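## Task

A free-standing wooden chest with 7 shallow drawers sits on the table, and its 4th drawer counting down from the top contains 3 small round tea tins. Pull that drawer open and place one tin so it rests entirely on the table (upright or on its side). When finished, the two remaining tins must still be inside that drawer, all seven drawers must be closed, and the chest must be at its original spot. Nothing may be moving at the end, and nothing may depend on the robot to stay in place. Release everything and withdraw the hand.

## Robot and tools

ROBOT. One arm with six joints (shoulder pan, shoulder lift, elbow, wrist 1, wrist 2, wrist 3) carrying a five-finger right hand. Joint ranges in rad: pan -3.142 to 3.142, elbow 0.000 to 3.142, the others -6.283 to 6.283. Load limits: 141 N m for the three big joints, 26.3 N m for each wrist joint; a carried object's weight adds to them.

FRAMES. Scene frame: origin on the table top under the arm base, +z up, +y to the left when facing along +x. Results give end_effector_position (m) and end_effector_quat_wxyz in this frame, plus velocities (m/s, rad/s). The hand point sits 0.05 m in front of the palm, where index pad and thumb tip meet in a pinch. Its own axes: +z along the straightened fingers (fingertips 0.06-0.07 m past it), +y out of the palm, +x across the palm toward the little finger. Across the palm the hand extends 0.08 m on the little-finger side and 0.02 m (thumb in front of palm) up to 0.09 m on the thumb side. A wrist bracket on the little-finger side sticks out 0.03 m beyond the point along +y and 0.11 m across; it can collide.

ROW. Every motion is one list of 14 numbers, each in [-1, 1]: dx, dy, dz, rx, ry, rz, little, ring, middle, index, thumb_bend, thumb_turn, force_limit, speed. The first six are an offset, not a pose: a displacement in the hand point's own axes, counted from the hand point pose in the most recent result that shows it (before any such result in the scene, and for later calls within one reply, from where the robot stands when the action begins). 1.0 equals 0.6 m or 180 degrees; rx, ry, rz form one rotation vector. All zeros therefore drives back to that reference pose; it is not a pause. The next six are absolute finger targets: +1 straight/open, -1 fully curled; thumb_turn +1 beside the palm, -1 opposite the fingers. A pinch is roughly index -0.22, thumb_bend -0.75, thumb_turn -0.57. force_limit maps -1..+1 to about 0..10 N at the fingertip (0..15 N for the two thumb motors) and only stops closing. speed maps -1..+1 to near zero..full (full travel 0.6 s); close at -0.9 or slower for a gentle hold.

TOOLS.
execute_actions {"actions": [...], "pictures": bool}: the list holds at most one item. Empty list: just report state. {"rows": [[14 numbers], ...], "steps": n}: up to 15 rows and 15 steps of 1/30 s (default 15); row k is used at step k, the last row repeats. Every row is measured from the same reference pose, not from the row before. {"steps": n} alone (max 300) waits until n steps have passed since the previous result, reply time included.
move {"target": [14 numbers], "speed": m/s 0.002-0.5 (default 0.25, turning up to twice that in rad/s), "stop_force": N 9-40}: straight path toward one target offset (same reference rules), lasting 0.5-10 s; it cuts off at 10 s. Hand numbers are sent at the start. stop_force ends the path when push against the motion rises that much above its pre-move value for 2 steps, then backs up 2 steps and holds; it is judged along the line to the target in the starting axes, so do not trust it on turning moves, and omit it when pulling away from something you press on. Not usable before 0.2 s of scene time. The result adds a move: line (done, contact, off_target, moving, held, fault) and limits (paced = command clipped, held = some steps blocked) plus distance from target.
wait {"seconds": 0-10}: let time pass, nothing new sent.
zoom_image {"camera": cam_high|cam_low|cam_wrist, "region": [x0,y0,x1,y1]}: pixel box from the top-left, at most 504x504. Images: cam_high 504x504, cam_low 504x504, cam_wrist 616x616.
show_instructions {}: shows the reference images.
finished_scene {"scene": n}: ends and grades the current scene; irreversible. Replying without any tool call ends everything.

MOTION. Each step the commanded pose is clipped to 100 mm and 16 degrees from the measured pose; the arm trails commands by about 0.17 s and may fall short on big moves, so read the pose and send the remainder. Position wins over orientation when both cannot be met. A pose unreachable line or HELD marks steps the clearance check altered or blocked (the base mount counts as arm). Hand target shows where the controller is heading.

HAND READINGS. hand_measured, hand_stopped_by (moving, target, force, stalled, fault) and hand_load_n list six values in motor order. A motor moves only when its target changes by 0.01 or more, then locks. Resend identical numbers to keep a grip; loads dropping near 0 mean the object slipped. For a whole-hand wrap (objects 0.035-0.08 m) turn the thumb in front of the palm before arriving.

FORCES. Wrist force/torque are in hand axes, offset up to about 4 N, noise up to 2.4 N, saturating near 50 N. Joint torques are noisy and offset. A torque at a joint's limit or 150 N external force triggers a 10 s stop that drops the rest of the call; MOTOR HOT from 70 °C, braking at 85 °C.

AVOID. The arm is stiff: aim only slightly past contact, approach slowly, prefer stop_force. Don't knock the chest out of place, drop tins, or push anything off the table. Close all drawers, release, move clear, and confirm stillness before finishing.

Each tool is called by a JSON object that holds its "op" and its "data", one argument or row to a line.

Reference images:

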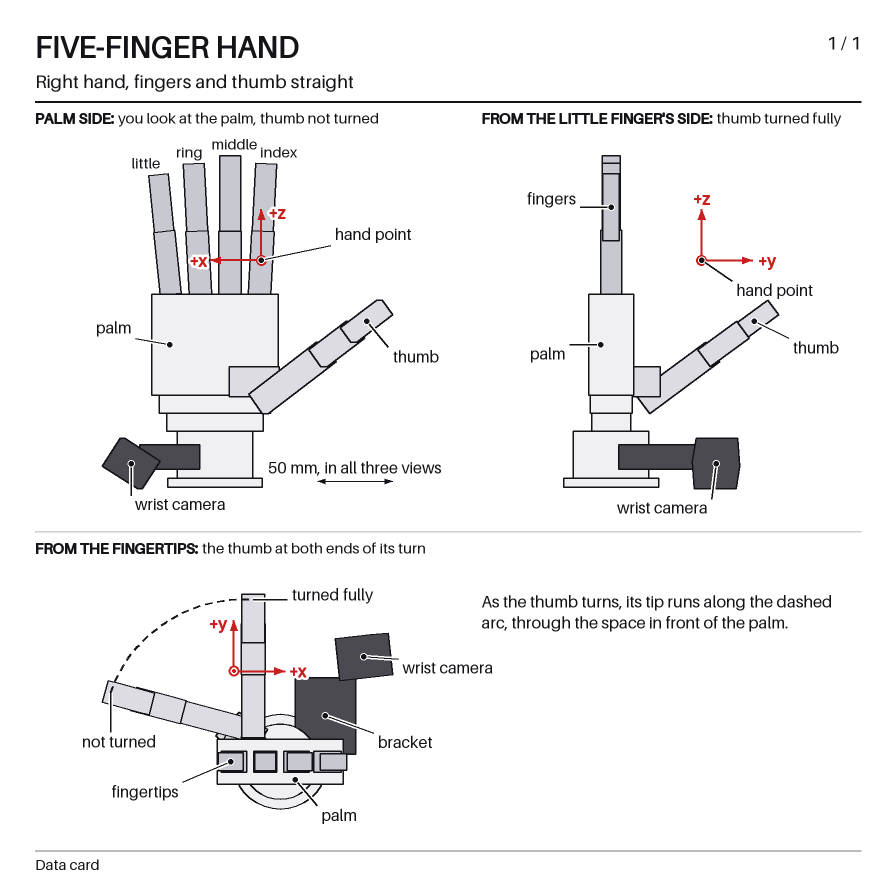

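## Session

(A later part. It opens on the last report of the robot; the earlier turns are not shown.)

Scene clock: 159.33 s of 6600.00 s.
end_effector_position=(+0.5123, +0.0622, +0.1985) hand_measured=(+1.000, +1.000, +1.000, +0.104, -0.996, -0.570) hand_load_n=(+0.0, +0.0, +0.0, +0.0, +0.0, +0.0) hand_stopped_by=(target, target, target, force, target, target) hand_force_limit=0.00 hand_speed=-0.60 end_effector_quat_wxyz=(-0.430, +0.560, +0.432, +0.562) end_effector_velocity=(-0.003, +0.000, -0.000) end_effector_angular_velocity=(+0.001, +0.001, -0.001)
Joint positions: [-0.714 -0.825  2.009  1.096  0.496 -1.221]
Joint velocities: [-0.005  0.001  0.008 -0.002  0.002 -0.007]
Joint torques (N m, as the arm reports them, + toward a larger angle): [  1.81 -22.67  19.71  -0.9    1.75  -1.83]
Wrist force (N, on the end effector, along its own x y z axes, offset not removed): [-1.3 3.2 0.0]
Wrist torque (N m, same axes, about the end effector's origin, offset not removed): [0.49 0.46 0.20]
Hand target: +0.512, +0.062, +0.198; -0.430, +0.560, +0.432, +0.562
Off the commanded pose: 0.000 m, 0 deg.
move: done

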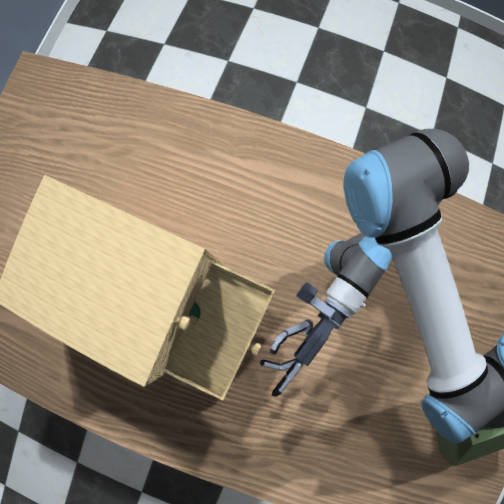

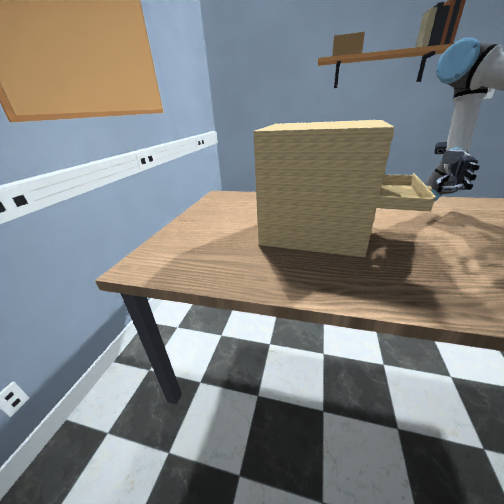

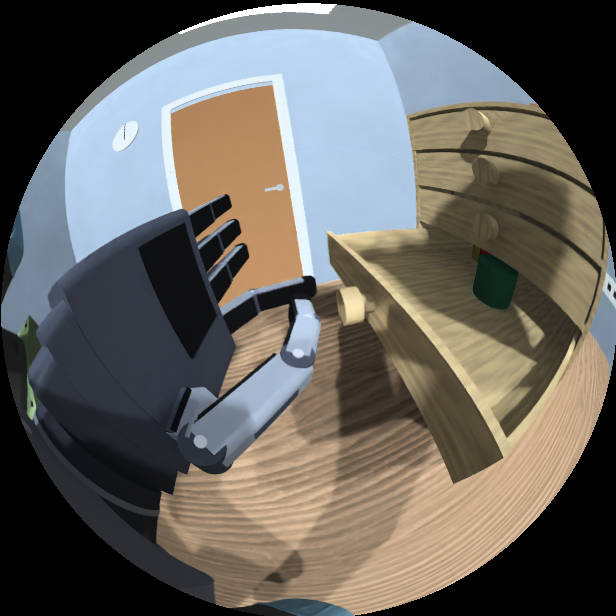

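{"op": "execute_actions", "data": {
  "actions": [
    {"rows":[[0,0,0,0,0,0,1,1,1,0.35,-0.62,-0.57,0.0,0.3]],"steps":8}
  ],
  "pictures": false
}}

{"op": "move", "data": {
  "target": [-0.003,0.055,0.012,0,0,0,1,1,1,0.35,-0.62,-0.57,0.0,0.3],
  "speed": 0.03
}}

{"op": "zoom_image", "data": {
  "camera": "cam_high",
  "region": [210, 290, 310, 390]
}}

{"op": "zoom_image", "data": {
  "camera": "cam_wrist",
  "region": [220, 190, 420, 390]
}}

Scene clock: 164.97 s of 6600.00 s.
end_effector_position=(+0.5122, +0.0621, +0.1984) hand_measured=(+1.000, +1.000, +1.000, +0.350, -0.772, -0.570) hand_load_n=(+0.0, +0.0, +0.0, +0.0, +0.0, +0.0) hand_stopped_by=(target, target, target, moving, moving, target) hand_force_limit=0.00 hand_speed=0.30 end_effector_quat_wxyz=(-0.430, +0.560, +0.432, +0.562) end_effector_velocity=(+0.001, -0.001, -0.000) end_effector_angular_velocity=(-0.001, -0.001, -0.002)
Joint positions: [-0.715 -0.825  2.009  1.096  0.496 -1.222]
Joint velocities: [ 0.    -0.    -0.002 -0.    -0.002  0.001]
Joint torques (N m, as the arm reports them, + toward a larger angle): [ 27.52 -28.07  -9.37   1.64  -3.25   1.71]
Wrist force (N, on the end effector, along its own x y z axes, offset not removed): [0.4 0.1 -1.6]
Wrist torque (N m, same axes, about the end effector's origin, offset not removed): [0.16 0.24 0.38]
Hand target: +0.512, +0.062, +0.199; -0.430, +0.560, +0.432, +0.562
Off the commanded pose: 0.000 m, 0 deg.
Steps of this call (steps 1 to 90: nothing new was sent; then 2.37 s passed at rest; steps 91 to 98: all 8 steps of this action). Readings (end_effector_position | what the end effector reports):
91: (+0.5121, +0.0622, +0.1985) | hand_measured=(+1.000, +1.000, +1.000, +0.104, -0.996, -0.570) hand_load_n=(+0.0, +0.0, +0.0, +0.0, +0.0, +0.0) hand_stopped_by=(target, target, target, moving, moving, target) hand_force_limit=0.00 hand_speed=0.30
92: (+0.5121, +0.0622, +0.1985) | hand_measured=(+1.000, +1.000, +1.000, +0.104, -0.996, -0.570) hand_load_n=(+0.0, +0.0, +0.0, +0.0, +0.0, +0.0) hand_stopped_by=(target, target, target, moving, moving, target) hand_force_limit=0.00 hand_speed=0.30
94: (+0.5121, +0.0622, +0.1985) | hand_measured=(+1.000, +1.000, +1.000, +0.168, -0.954, -0.570) hand_load_n=(+0.0, +0.0, +0.0, +0.5, +0.0, +0.0) hand_stopped_by=(target, target, target, moving, moving, target) hand_force_limit=0.00 hand_speed=0.30
98: the state above

Scene clock: 166.73 s of 6600.00 s.
end_effector_position=(+0.5457, +0.0606, +0.1969) hand_measured=(+1.000, +1.000, +1.000, +0.350, -0.620, -0.570) hand_load_n=(+0.0, +0.0, +0.0, +0.0, -1.0, +0.0) hand_stopped_by=(target, target, target, target, target, target) hand_force_limit=0.00 hand_speed=0.30 end_effector_quat_wxyz=(-0.430, +0.560, +0.432, +0.562) end_effector_velocity=(+0.003, -0.000, -0.000) end_effector_angular_velocity=(-0.001, -0.001, -0.000)
Joint positions: [-0.662 -0.82   1.903  1.117  0.463 -1.132]
Joint velocities: [ 0.004  0.    -0.009  0.001 -0.002  0.008]
Joint torques (N m, as the arm reports them, + toward a larger angle): [ 28.55 -23.97 -11.62   3.52  -3.44   1.78]
Wrist force (N, on the end effector, along its own x y z axes, offset not removed): [2.5 -0.2 1.5]
Wrist torque (N m, same axes, about the end effector's origin, offset not removed): [-0.03 -0.18 0.43]
Hand target: +0.546, +0.061, +0.197; -0.430, +0.560, +0.432, +0.562
Off the commanded pose: 0.000 m, 0 deg.
move: done

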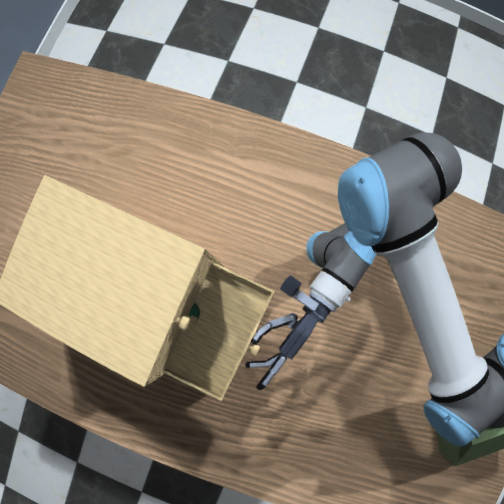

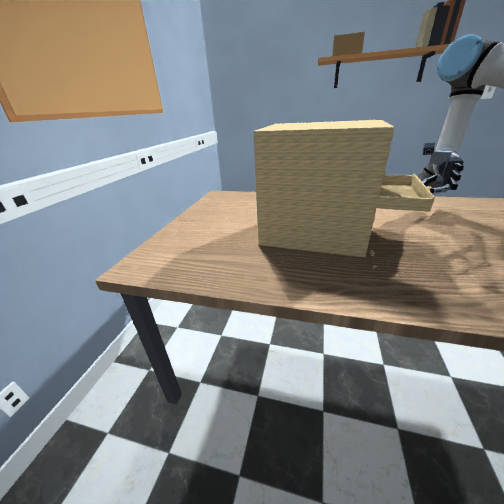

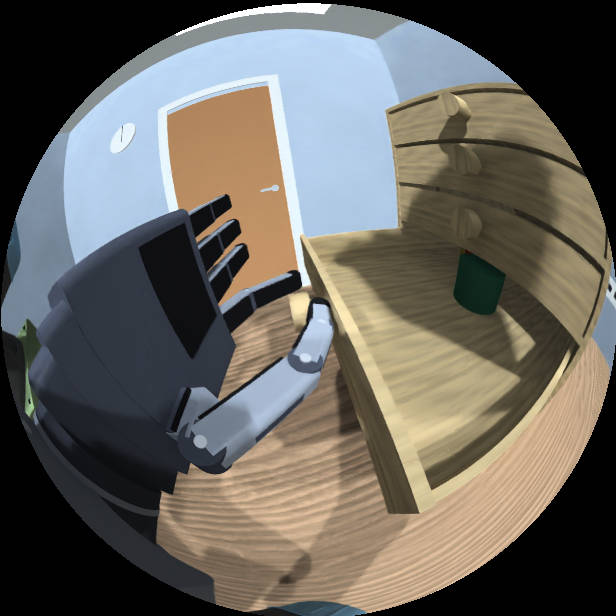

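Region (210, 290, 310, 390) of cam_high's 504x504 image, scaled by 5.040, with more detail than that image has.

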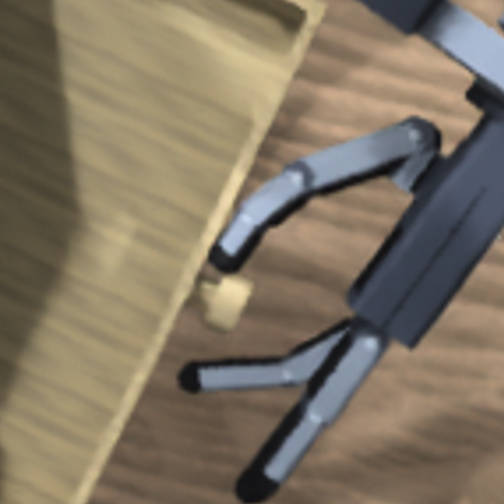

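Region (220, 190, 420, 390) of cam_wrist's 616x616 image, scaled by 2.520, with more detail than that image has.

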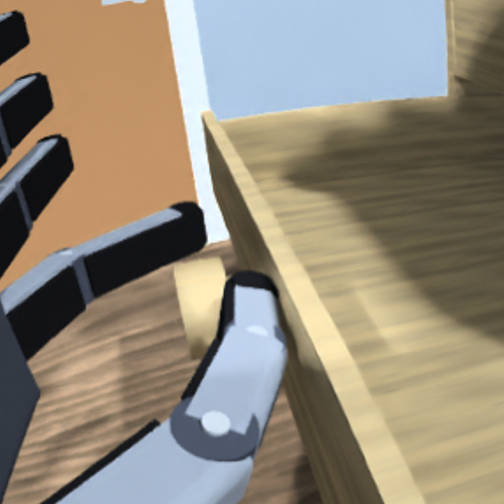

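{"op": "execute_actions", "data": {
  "actions": [
    {"rows":[[0,0,0,0,0,0,1,1,1,-0.5,-0.78,-0.57,0.6,-0.6]],"steps":15}
  ],
  "pictures": false
}}

{"op": "execute_actions", "data": {
  "actions": [
    {"rows":[[0,0,0,0,0,0,1,1,1,-0.5,-0.78,-0.57,0.6,-0.6]],"steps":8}
  ]
}}

{"op": "zoom_image", "data": {
  "camera": "cam_high",
  "region": [210, 290, 310, 390]
}}

Scene clock: 168.87 s of 6600.00 s.
end_effector_position=(+0.5457, +0.0607, +0.1969) hand_measured=(+1.000, +1.000, +1.000, +0.112, -0.768, -0.570) hand_load_n=(+0.0, +0.0, +0.0, +10.5, +11.0, -1.5) hand_stopped_by=(target, target, target, force, moving, target) hand_force_limit=0.60 hand_speed=-0.60 end_effector_quat_wxyz=(-0.430, +0.560, +0.432, +0.562) end_effector_velocity=(-0.000, -0.000, +0.000) end_effector_angular_velocity=(+0.000, -0.000, -0.000)
Joint positions: [-0.661 -0.82   1.903  1.117  0.463 -1.132]
Joint velocities: [-0.    -0.001  0.001  0.     0.    -0.001]
Joint torques (N m, as the arm reports them, + toward a larger angle): [  2.98 -31.35  18.47   0.63   1.21  -1.9 ]
Wrist force (N, on the end effector, along its own x y z axes, offset not removed): [-1.4 1.1 0.2]
Wrist torque (N m, same axes, about the end effector's origin, offset not removed): [0.06 0.21 0.36]
Hand target: +0.546, +0.061, +0.197; -0.430, +0.560, +0.432, +0.562
Off the commanded pose: 0.000 m, 0 deg.
Steps of this call (steps 1 to 49: nothing new was sent; steps 50 to 64: all 15 steps of this action). Readings (end_effector_position | what the end effector reports):
50: (+0.5460, +0.0606, +0.1968) | hand_measured=(+1.000, +1.000, +1.000, +0.350, -0.620, -0.570) hand_load_n=(+0.0, +0.0, +0.0, +0.0, -1.5, +0.0) hand_stopped_by=(target, target, target, moving, moving, target) hand_force_limit=0.60 hand_speed=-0.60
51: (+0.5460, +0.0606, +0.1968) | hand_measured=(+1.000, +1.000, +1.000, +0.350, -0.620, -0.570) hand_load_n=(+0.0, +0.0, +0.0, +0.0, -1.5, +0.0) hand_stopped_by=(target, target, target, moving, moving, target) hand_force_limit=0.60 hand_speed=-0.60
53: (+0.5460, +0.0607, +0.1969) | hand_measured=(+1.000, +1.000, +1.000, +0.330, -0.632, -0.570) hand_load_n=(+0.0, +0.0, +0.0, +0.0, -0.5, +0.0) hand_stopped_by=(target, target, target, moving, moving, target) hand_force_limit=0.60 hand_speed=-0.60
57: (+0.5458, +0.0607, +0.1969) | hand_measured=(+1.000, +1.000, +1.000, +0.240, -0.688, -0.570) hand_load_n=(+0.0, +0.0, +0.0, +0.0, +1.0, +0.0) hand_stopped_by=(target, target, target, moving, moving, target) hand_force_limit=0.60 hand_speed=-0.60
64: the state above

Scene clock: 169.13 s of 6600.00 s.
end_effector_position=(+0.5457, +0.0607, +0.1969) hand_measured=(+1.000, +1.000, +1.000, +0.112, -0.762, -0.570) hand_load_n=(+0.0, +0.0, +0.0, +10.5, +10.5, -1.5) hand_stopped_by=(target, target, target, force, stalled, target) hand_force_limit=0.60 hand_speed=-0.60 end_effector_quat_wxyz=(-0.430, +0.560, +0.432, +0.562) end_effector_velocity=(+0.000, +0.001, +0.000) end_effector_angular_velocity=(+0.000, -0.001, +0.001)
Joint positions: [-0.661 -0.82   1.903  1.117  0.463 -1.132]
Joint velocities: [ 0.002 -0.    -0.    -0.    -0.     0.   ]
Joint torques (N m, as the arm reports them, + toward a larger angle): [  4.45 -30.9   17.12   0.37   1.09  -1.76]
Wrist force (N, on the end effector, along its own x y z axes, offset not removed): [-1.4 -0.1 -0.6]
Wrist torque (N m, same axes, about the end effector's origin, offset not removed): [0.10 0.23 0.36]
Hand target: +0.546, +0.061, +0.197; -0.430, +0.560, +0.432, +0.562
Off the commanded pose: 0.000 m, 0 deg.
Steps of this call (steps 1 to 8: all 8 steps of this action). Readings (end_effector_position | what the end effector reports):
1: (+0.5457, +0.0607, +0.1969) | hand_measured=(+1.000, +1.000, +1.000, +0.112, -0.768, -0.570) hand_load_n=(+0.0, +0.0, +0.0, +10.5, +11.0, -1.5) hand_stopped_by=(target, target, target, force, moving, target) hand_force_limit=0.60 hand_speed=-0.60
2: (+0.5457, +0.0607, +0.1969) | hand_measured=(+1.000, +1.000, +1.000, +0.112, -0.768, -0.570) hand_load_n=(+0.0, +0.0, +0.0, +10.5, +11.0, -1.5) hand_stopped_by=(target, target, target, force, moving, target) hand_force_limit=0.60 hand_speed=-0.60
4: (+0.5457, +0.0607, +0.1969) | hand_measured=(+1.000, +1.000, +1.000, +0.112, -0.764, -0.570) hand_load_n=(+0.0, +0.0, +0.0, +10.5, +10.5, -1.5) hand_stopped_by=(target, target, target, force, stalled, target) hand_force_limit=0.60 hand_speed=-0.60
8: the state above

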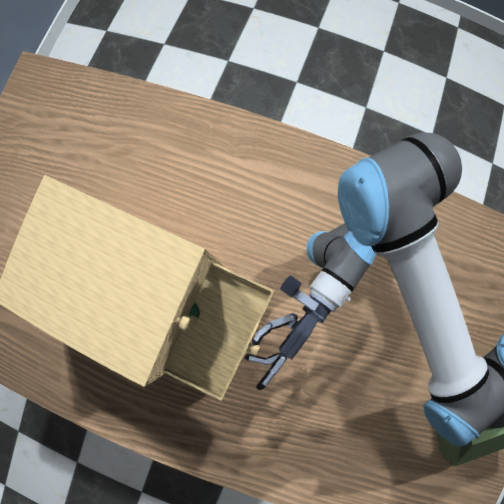

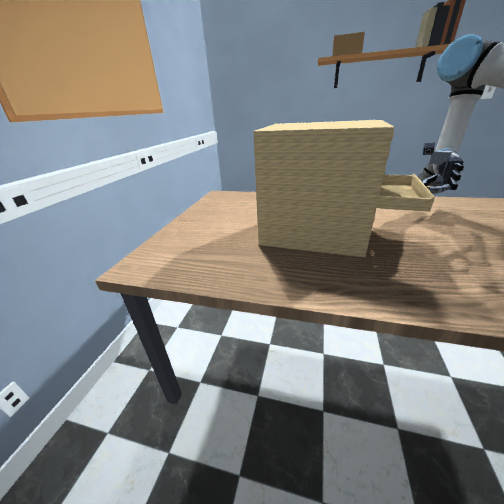

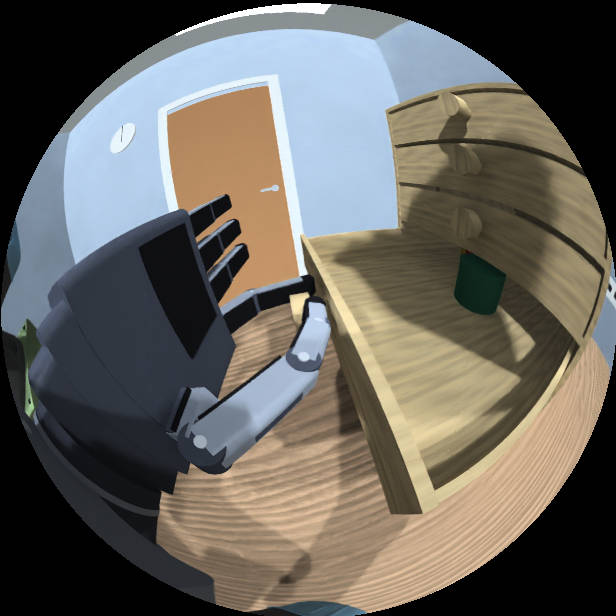

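Region (210, 290, 310, 390) of cam_high's 504x504 image, scaled by 5.040, with more detail than that image has.

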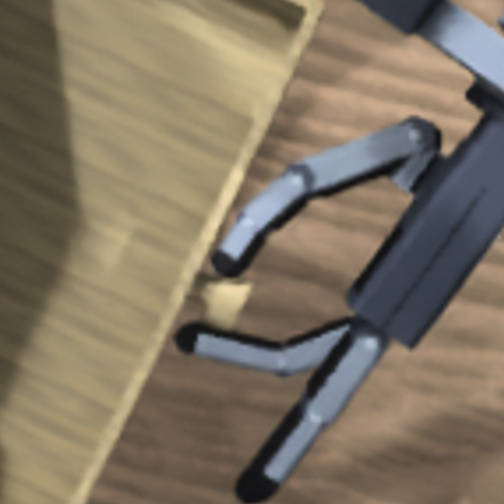

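{"op": "move", "data": {
  "target": [0,-0.083,-0.013,0,0,0,1,1,1,-0.5,-0.78,-0.57,0.6,-0.6],
  "speed": 0.025
}}

{"op": "zoom_image", "data": {
  "camera": "cam_high",
  "region": [140, 240, 320, 420]
}}

Scene clock: 173.67 s of 6600.00 s.
end_effector_position=(+0.4959, +0.0660, +0.1966) hand_measured=(+1.000, +1.000, +1.000, +0.112, -0.762, -0.570) hand_load_n=(+0.0, +0.0, +0.0, +10.0, +10.5, -1.5) hand_stopped_by=(target, target, target, force, stalled, target) hand_force_limit=0.60 hand_speed=-0.60 end_effector_quat_wxyz=(-0.430, +0.560, +0.432, +0.562) end_effector_velocity=(-0.002, -0.000, -0.000) end_effector_angular_velocity=(-0.000, +0.000, -0.000)
Joint positions: [-0.738 -0.815  2.055  1.072  0.512 -1.259]
Joint velocities: [-0.005  0.001  0.007 -0.002  0.003 -0.006]
Joint torques (N m, as the arm reports them, + toward a larger angle): [  1.76 -21.92  19.67  -0.86   2.27  -1.95]
Wrist force (N, on the end effector, along its own x y z axes, offset not removed): [-1.9 2.8 0.0]
Wrist torque (N m, same axes, about the end effector's origin, offset not removed): [0.34 0.46 0.44]
Hand target: +0.496, +0.066, +0.197; -0.430, +0.560, +0.432, +0.562
Off the commanded pose: 0.000 m, 0 deg.
move: done

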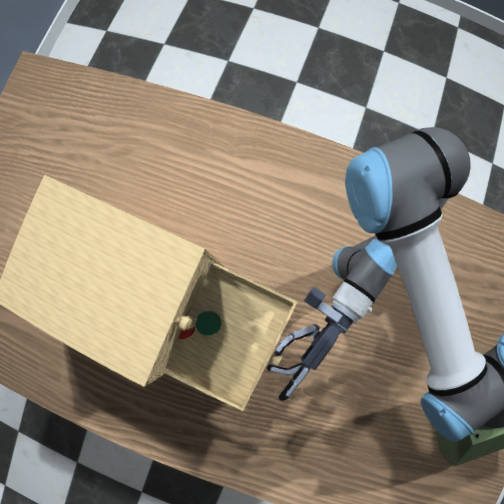

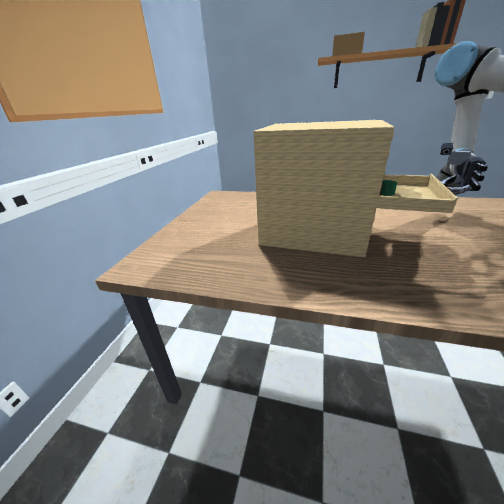

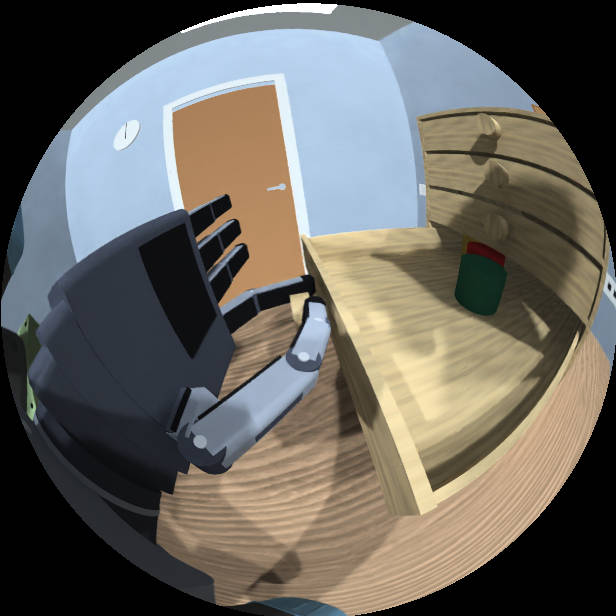

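Region (140, 240, 320, 420) of cam_high's 504x504 image, scaled by 2.800, with more detail than that image has.

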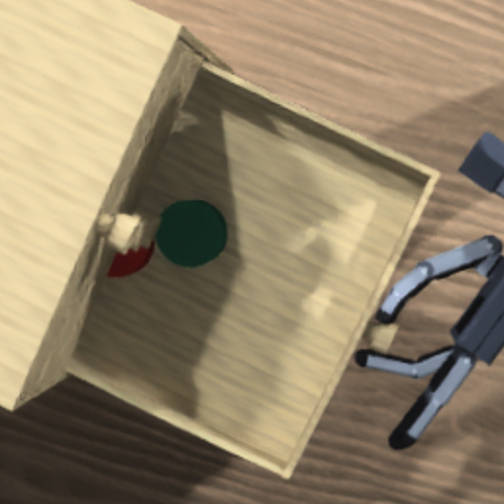

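{"op": "move", "data": {
  "target": [0,-0.046,-0.007,0,0,0,1,1,1,-0.5,-0.78,-0.57,0.6,-0.6],
  "speed": 0.025
}}

{"op": "execute_actions", "data": {
  "actions": [
    {"rows":[[0,0,0,0,0,0,1,1,1,0.4,-0.6,-0.57,0.6,-0.5]],"steps":15}
  ]
}}

{"op": "zoom_image", "data": {
  "camera": "cam_high",
  "region": [140, 250, 320, 430]
}}

Scene clock: 177.60 s of 6600.00 s.
end_effector_position=(+0.4684, +0.0690, +0.1965) hand_measured=(+1.000, +1.000, +1.000, +0.112, -0.762, -0.570) hand_load_n=(+0.0, +0.0, +0.0, +10.0, +10.0, -1.5) hand_stopped_by=(target, target, target, force, stalled, target) hand_force_limit=0.60 hand_speed=-0.60 end_effector_quat_wxyz=(-0.430, +0.560, +0.432, +0.562) end_effector_velocity=(-0.002, -0.000, -0.000) end_effector_angular_velocity=(-0.000, +0.000, -0.001)
Joint positions: [-0.789 -0.802  2.135  1.042  0.548 -1.331]
Joint velocities: [-0.005  0.002  0.006 -0.002  0.003 -0.006]
Joint torques (N m, as the arm reports them, + toward a larger angle): [  0.15 -20.07  23.35  -0.93   1.99  -1.83]
Wrist force (N, on the end effector, along its own x y z axes, offset not removed): [0.0 0.5 0.6]
Wrist torque (N m, same axes, about the end effector's origin, offset not removed): [-0.21 0.23 0.43]
Hand target: +0.468, +0.069, +0.196; -0.430, +0.560, +0.432, +0.562
Off the commanded pose: 0.000 m, 0 deg.
move: done

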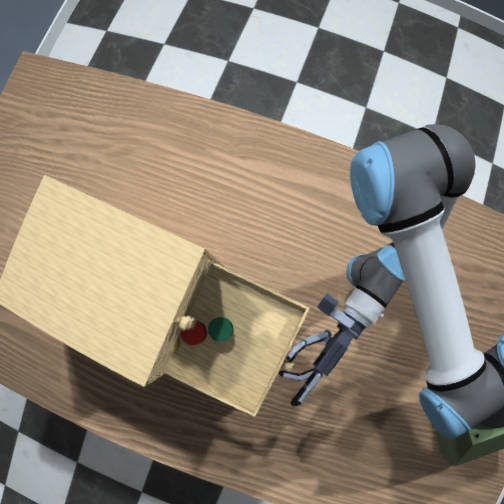

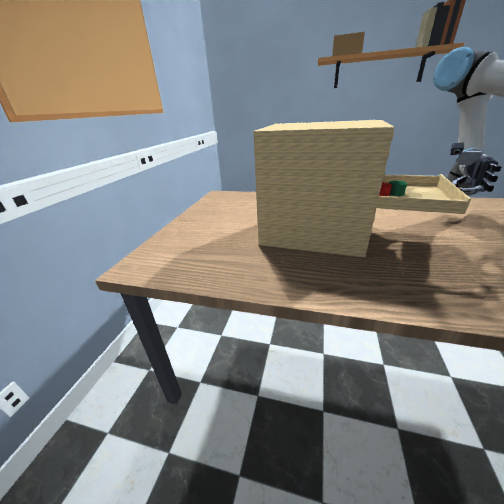

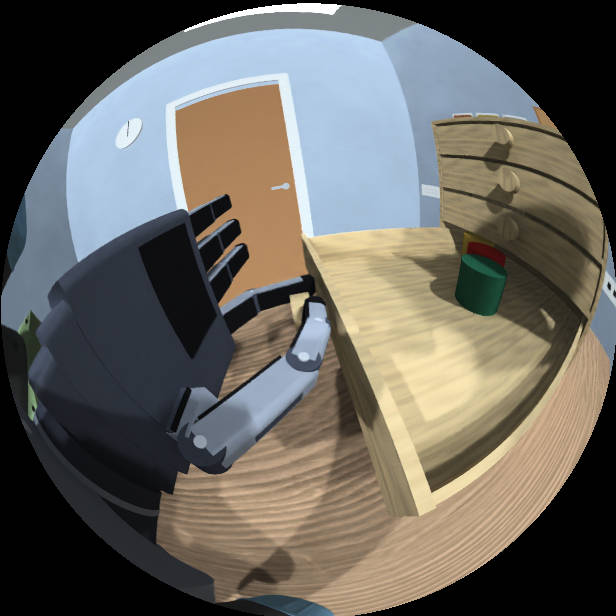

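Scene clock: 178.10 s of 6600.00 s.
end_effector_position=(+0.4683, +0.0690, +0.1965) hand_measured=(+1.000, +1.000, +1.000, +0.400, -0.602, -0.570) hand_load_n=(+0.0, +0.0, +0.0, +0.0, -1.0, +0.5) hand_stopped_by=(target, target, target, moving, moving, target) hand_force_limit=0.60 hand_speed=-0.50 end_effector_quat_wxyz=(-0.430, +0.560, +0.432, +0.562) end_effector_velocity=(-0.000, +0.000, +0.000) end_effector_angular_velocity=(+0.001, +0.000, +0.001)
Joint positions: [-0.789 -0.802  2.135  1.042  0.548 -1.331]
Joint velocities: [ 0.001 -0.     0.     0.     0.     0.   ]
Joint torques (N m, as the arm reports them, + toward a larger angle): [ 17.13 -24.72  -6.78   1.35  -2.19   1.7 ]
Wrist force (N, on the end effector, along its own x y z axes, offset not removed): [0.7 1.6 2.1]
Wrist torque (N m, same axes, about the end effector's origin, offset not removed): [0.23 0.03 0.35]
Hand target: +0.468, +0.069, +0.196; -0.430, +0.560, +0.432, +0.562
Off the commanded pose: 0.000 m, 0 deg.
Steps of this call (steps 1 to 15: all 15 steps of this action). Readings (end_effector_position | what the end effector reports):
1: (+0.4683, +0.0690, +0.1965) | hand_measured=(+1.000, +1.000, +1.000, +0.112, -0.762, -0.570) hand_load_n=(+0.0, +0.0, +0.0, +10.0, +10.0, -1.5) hand_stopped_by=(target, target, target, moving, moving, target) hand_force_limit=0.60 hand_speed=-0.50
2: (+0.4683, +0.0690, +0.1965) | hand_measured=(+1.000, +1.000, +1.000, +0.112, -0.762, -0.570) hand_load_n=(+0.0, +0.0, +0.0, +10.0, +10.0, -1.5) hand_stopped_by=(target, target, target, moving, moving, target) hand_force_limit=0.60 hand_speed=-0.50
4: (+0.4683, +0.0690, +0.1965) | hand_measured=(+1.000, +1.000, +1.000, +0.136, -0.748, -0.570) hand_load_n=(+0.0, +0.0, +0.0, +6.0, +6.5, -1.0) hand_stopped_by=(target, target, target, moving, moving, target) hand_force_limit=0.60 hand_speed=-0.50
8: (+0.4683, +0.0690, +0.1965) | hand_measured=(+1.000, +1.000, +1.000, +0.246, -0.682, -0.570) hand_load_n=(+0.0, +0.0, +0.0, +0.0, +0.0, +0.0) hand_stopped_by=(target, target, target, moving, moving, target) hand_force_limit=0.60 hand_speed=-0.50
15: the state above

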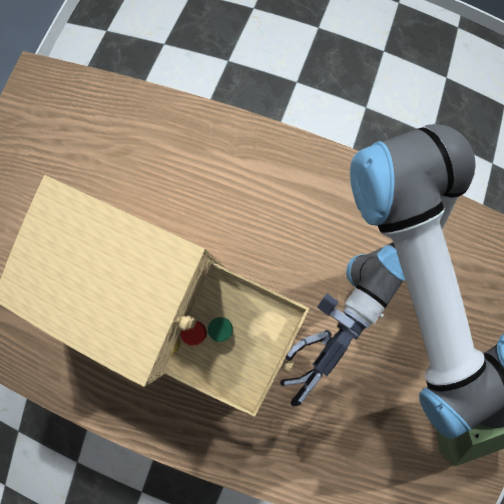

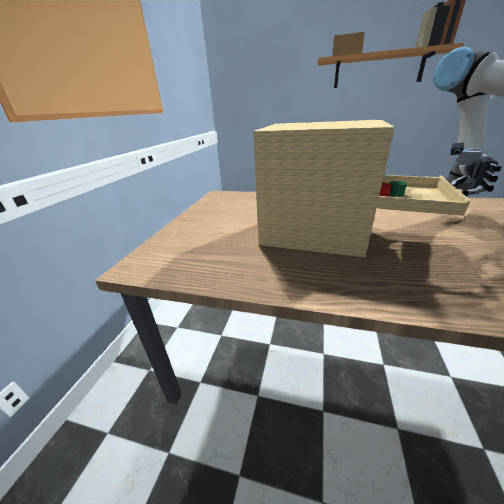

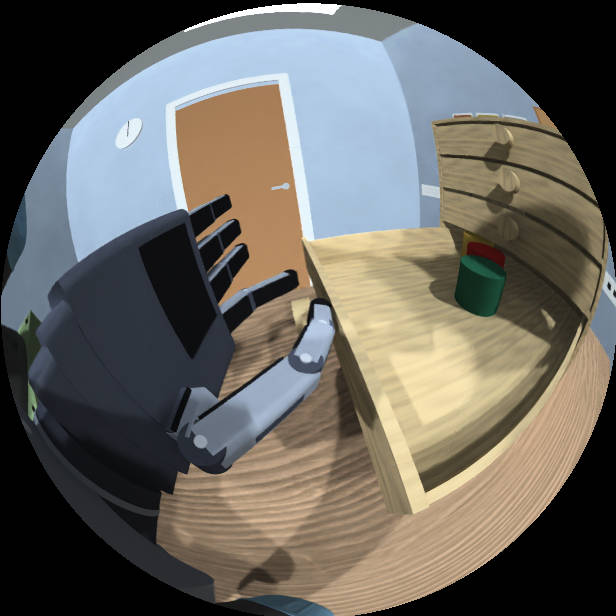

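Region (140, 250, 320, 430) of cam_high's 504x504 image, scaled by 2.800, with more detail than that image has.

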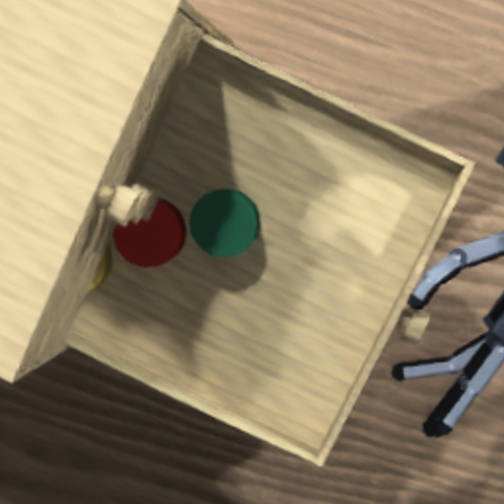

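{"op": "move", "data": {
  "target": [0,-0.06,-0.01,0,0,0,1,1,1,0.5,-0.4,-0.57,0.0,0.3],
  "speed": 0.1
}}

{"op": "move", "data": {
  "target": [0.24,0,0,0,0,0.5,1,1,1,0.5,-0.4,-0.57,0.0,0.3],
  "speed": 0.4
}}

Scene clock: 210.27 s of 6600.00 s.
end_effector_position=(+0.4322, +0.0725, +0.1963) hand_measured=(+1.000, +1.000, +1.000, +0.500, -0.400, -0.570) hand_load_n=(+0.0, +0.0, +0.0, +0.0, +0.0, +0.0) hand_stopped_by=(target, target, target, target, target, target) hand_force_limit=0.00 hand_speed=0.30 end_effector_quat_wxyz=(-0.430, +0.560, +0.432, +0.562) end_effector_velocity=(-0.003, -0.000, -0.000) end_effector_angular_velocity=(+0.000, +0.001, -0.001)
Joint positions: [-0.87  -0.772  2.234  0.994  0.608 -1.428]
Joint velocities: [-0.008  0.003  0.007 -0.003  0.005 -0.008]
Joint torques (N m, as the arm reports them, + toward a larger angle): [ -1.34 -19.56  25.72  -1.04   2.24  -1.71]
Wrist force (N, on the end effector, along its own x y z axes, offset not removed): [-1.2 1.2 -0.5]
Wrist torque (N m, same axes, about the end effector's origin, offset not removed): [0.11 0.49 0.26]
Hand target: +0.432, +0.072, +0.196; -0.430, +0.560, +0.432, +0.562
Off the commanded pose: 0.000 m, 0 deg.
After step 90, 28.23 s passed at rest.
move: done

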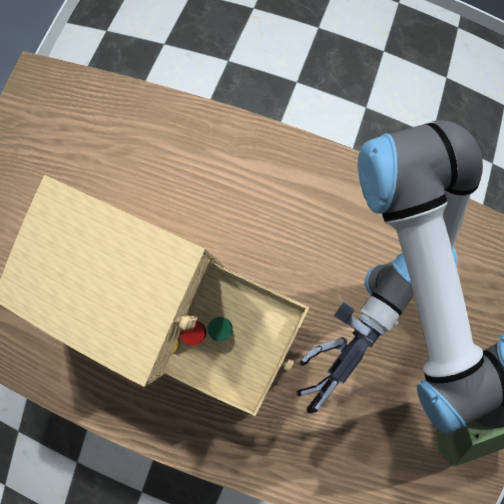

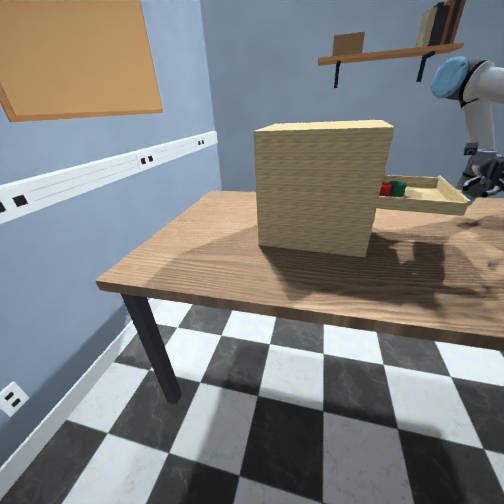

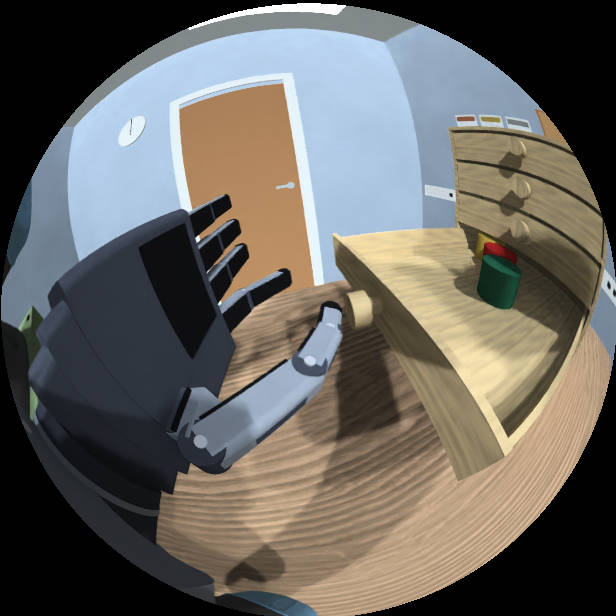

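Scene clock: 212.90 s of 6600.00 s.
end_effector_position=(+0.4316, +0.0726, +0.3404) hand_measured=(+1.000, +1.000, +1.000, +0.500, -0.400, -0.570) hand_load_n=(+0.0, +0.0, +0.0, +0.0, +0.0, +0.0) hand_stopped_by=(target, target, target, target, target, target) hand_force_limit=0.00 hand_speed=0.30 end_effector_quat_wxyz=(+0.701, -0.701, +0.090, -0.094) end_effector_velocity=(-0.000, +0.000, +0.001) end_effector_angular_velocity=(-0.005, +0.013, +0.001)
Joint positions: [-0.634 -1.281  2.136  1.3    0.447  0.488]
Joint velocities: [ 0.005 -0.007 -0.006 -0.011  0.002  0.035]
Joint torques (N m, as the arm reports them, + toward a larger angle): [ 24.4  -43.51 -18.05  -0.66   1.74   1.41]
Wrist force (N, on the end effector, along its own x y z axes, offset not removed): [1.6 0.2 -0.5]
Wrist torque (N m, same axes, about the end effector's origin, offset not removed): [-0.01 0.10 0.28]
Hand target: +0.432, +0.073, +0.340; +0.701, -0.701, +0.090, -0.093
Off the commanded pose: 0.000 m, 0 deg.
move: done

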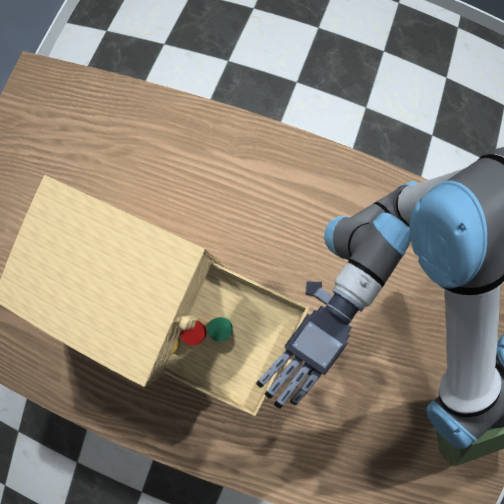

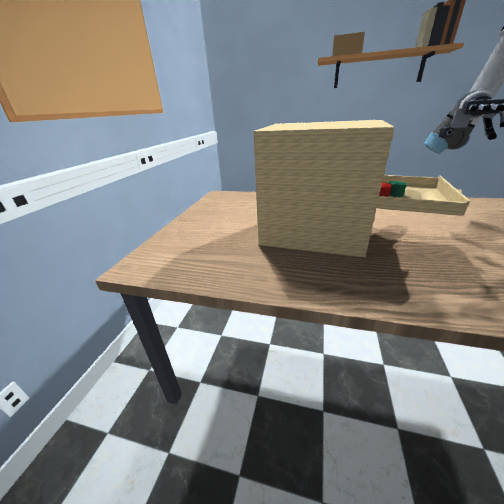

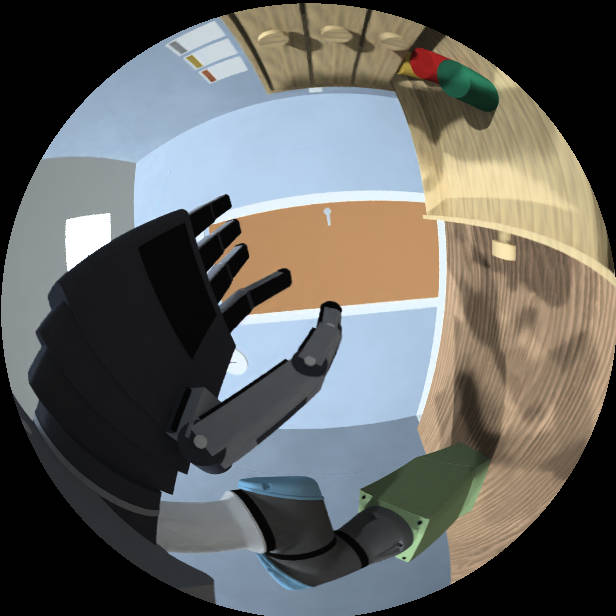

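{"op": "move", "data": {
  "target": [0.216,0,0.018,-0.061,0.580,0.077,1,1,1,0.55,-0.35,-0.57,0.0,0.3],
  "speed": 0.3
}}

Scene clock: 218.83 s of 6600.00 s.
end_effector_position=(+0.5595, +0.0497, +0.3408) hand_measured=(+1.000, +1.000, +1.000, +0.550, -0.350, -0.570) hand_load_n=(+0.0, +0.0, +0.0, +0.0, +0.0, +0.0) hand_stopped_by=(target, target, target, target, target, target) hand_force_limit=0.00 hand_speed=0.30 end_effector_quat_wxyz=(+0.304, -0.398, +0.687, -0.527) end_effector_velocity=(+0.000, -0.000, -0.000) end_effector_angular_velocity=(-0.008, +0.001, -0.010)
Joint positions: [ 0.326 -1.519  2.271 -1.13   2.417  2.595]
Joint velocities: [ 0.004  0.007 -0.001 -0.022  0.012 -0.017]
Joint torques (N m, as the arm reports them, + toward a larger angle): [ 24.76  -7.48 -28.03  -3.74   1.5   -1.78]
Wrist force (N, on the end effector, along its own x y z axes, offset not removed): [0.4 0.9 0.0]
Wrist torque (N m, same axes, about the end effector's origin, offset not removed): [0.24 0.21 0.43]
Hand target: +0.560, +0.050, +0.341; +0.303, -0.398, +0.687, -0.527
Off the commanded pose: 0.000 m, 0 deg.
move: done; limits=paced

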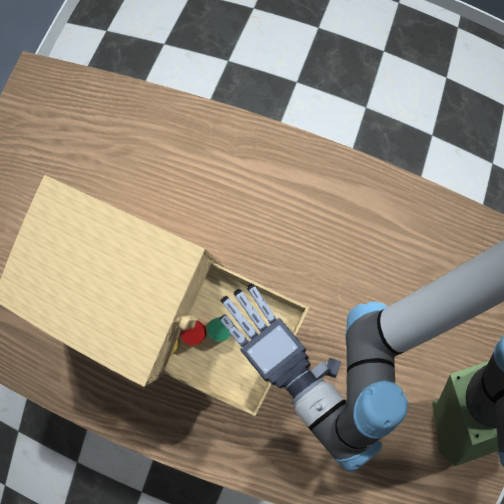

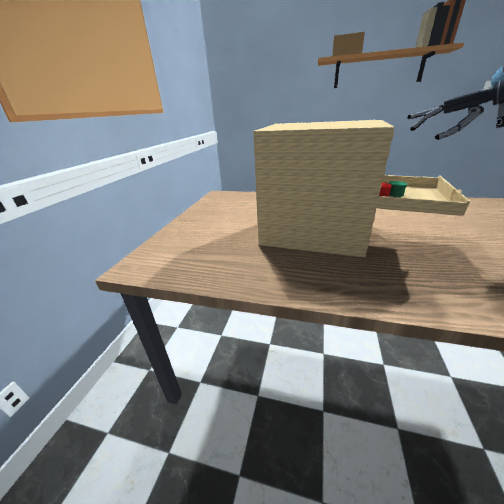

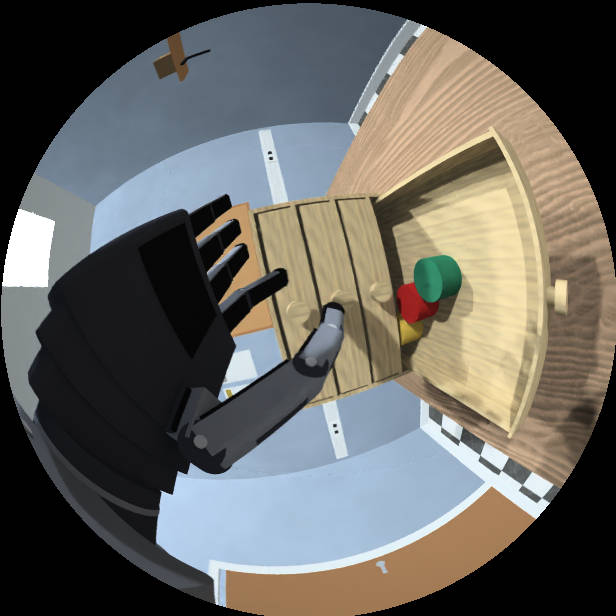

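{"op": "move", "data": {
  "target": [-0.057,0.059,0.101,-0.0833,0,0,0.5,0.5,0.5,0.55,-0.35,-0.57,0.0,0.3],
  "speed": 0.12
}}

{"op": "zoom_image", "data": {
  "camera": "cam_high",
  "region": [150, 250, 310, 410]
}}

Scene clock: 224.97 s of 6600.00 s.
end_effector_position=(+0.6189, +0.0546, +0.2911) hand_measured=(+0.500, +0.500, +0.500, +0.550, -0.350, -0.570) hand_load_n=(+0.0, +0.0, +0.0, +0.0, +0.0, +0.0) hand_stopped_by=(target, target, target, target, target, target) hand_force_limit=0.00 hand_speed=0.30 end_effector_quat_wxyz=(+0.249, -0.434, +0.750, -0.433) end_effector_velocity=(+0.002, +0.000, -0.002) end_effector_angular_velocity=(+0.007, +0.010, +0.001)
Joint positions: [ 0.245 -1.362  1.94  -0.571  2.437  2.897]
Joint velocities: [-0.003  0.007 -0.015  0.026 -0.001  0.014]
Joint torques (N m, as the arm reports them, + toward a larger angle): [  4.16 -13.56 -28.41   1.36  -2.92   1.79]
Wrist force (N, on the end effector, along its own x y z axes, offset not removed): [1.4 2.6 -1.4]
Wrist torque (N m, same axes, about the end effector's origin, offset not removed): [0.47 0.21 0.46]
Hand target: +0.619, +0.055, +0.291; +0.249, -0.434, +0.750, -0.433
Off the commanded pose: 0.000 m, 0 deg.
After step 90, 1.57 s passed at rest.
move: done

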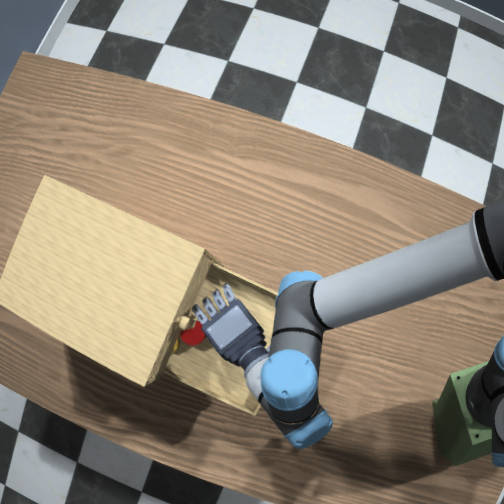

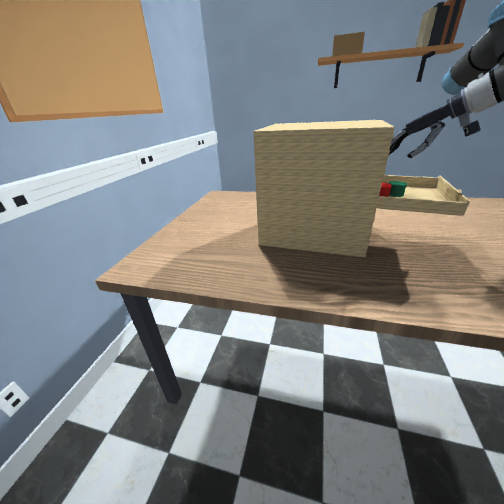

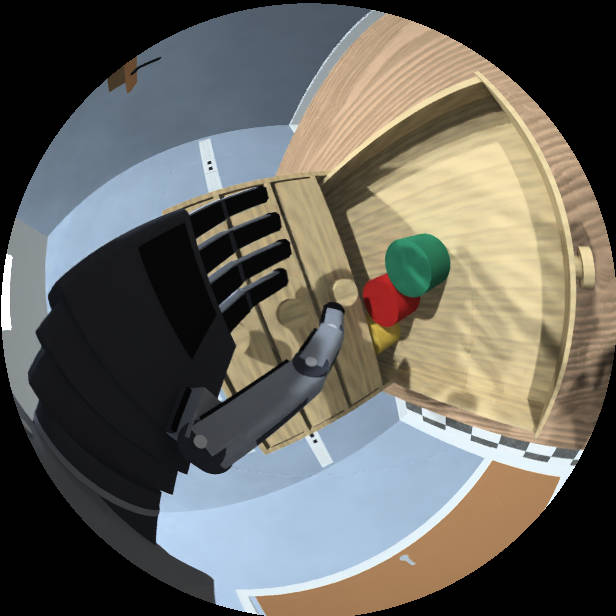

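Region (150, 250, 310, 410) of cam_high's 504x504 image, scaled by 3.150, with more detail than that image has.

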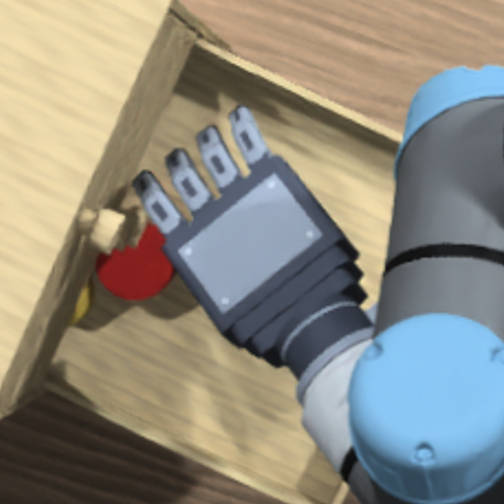

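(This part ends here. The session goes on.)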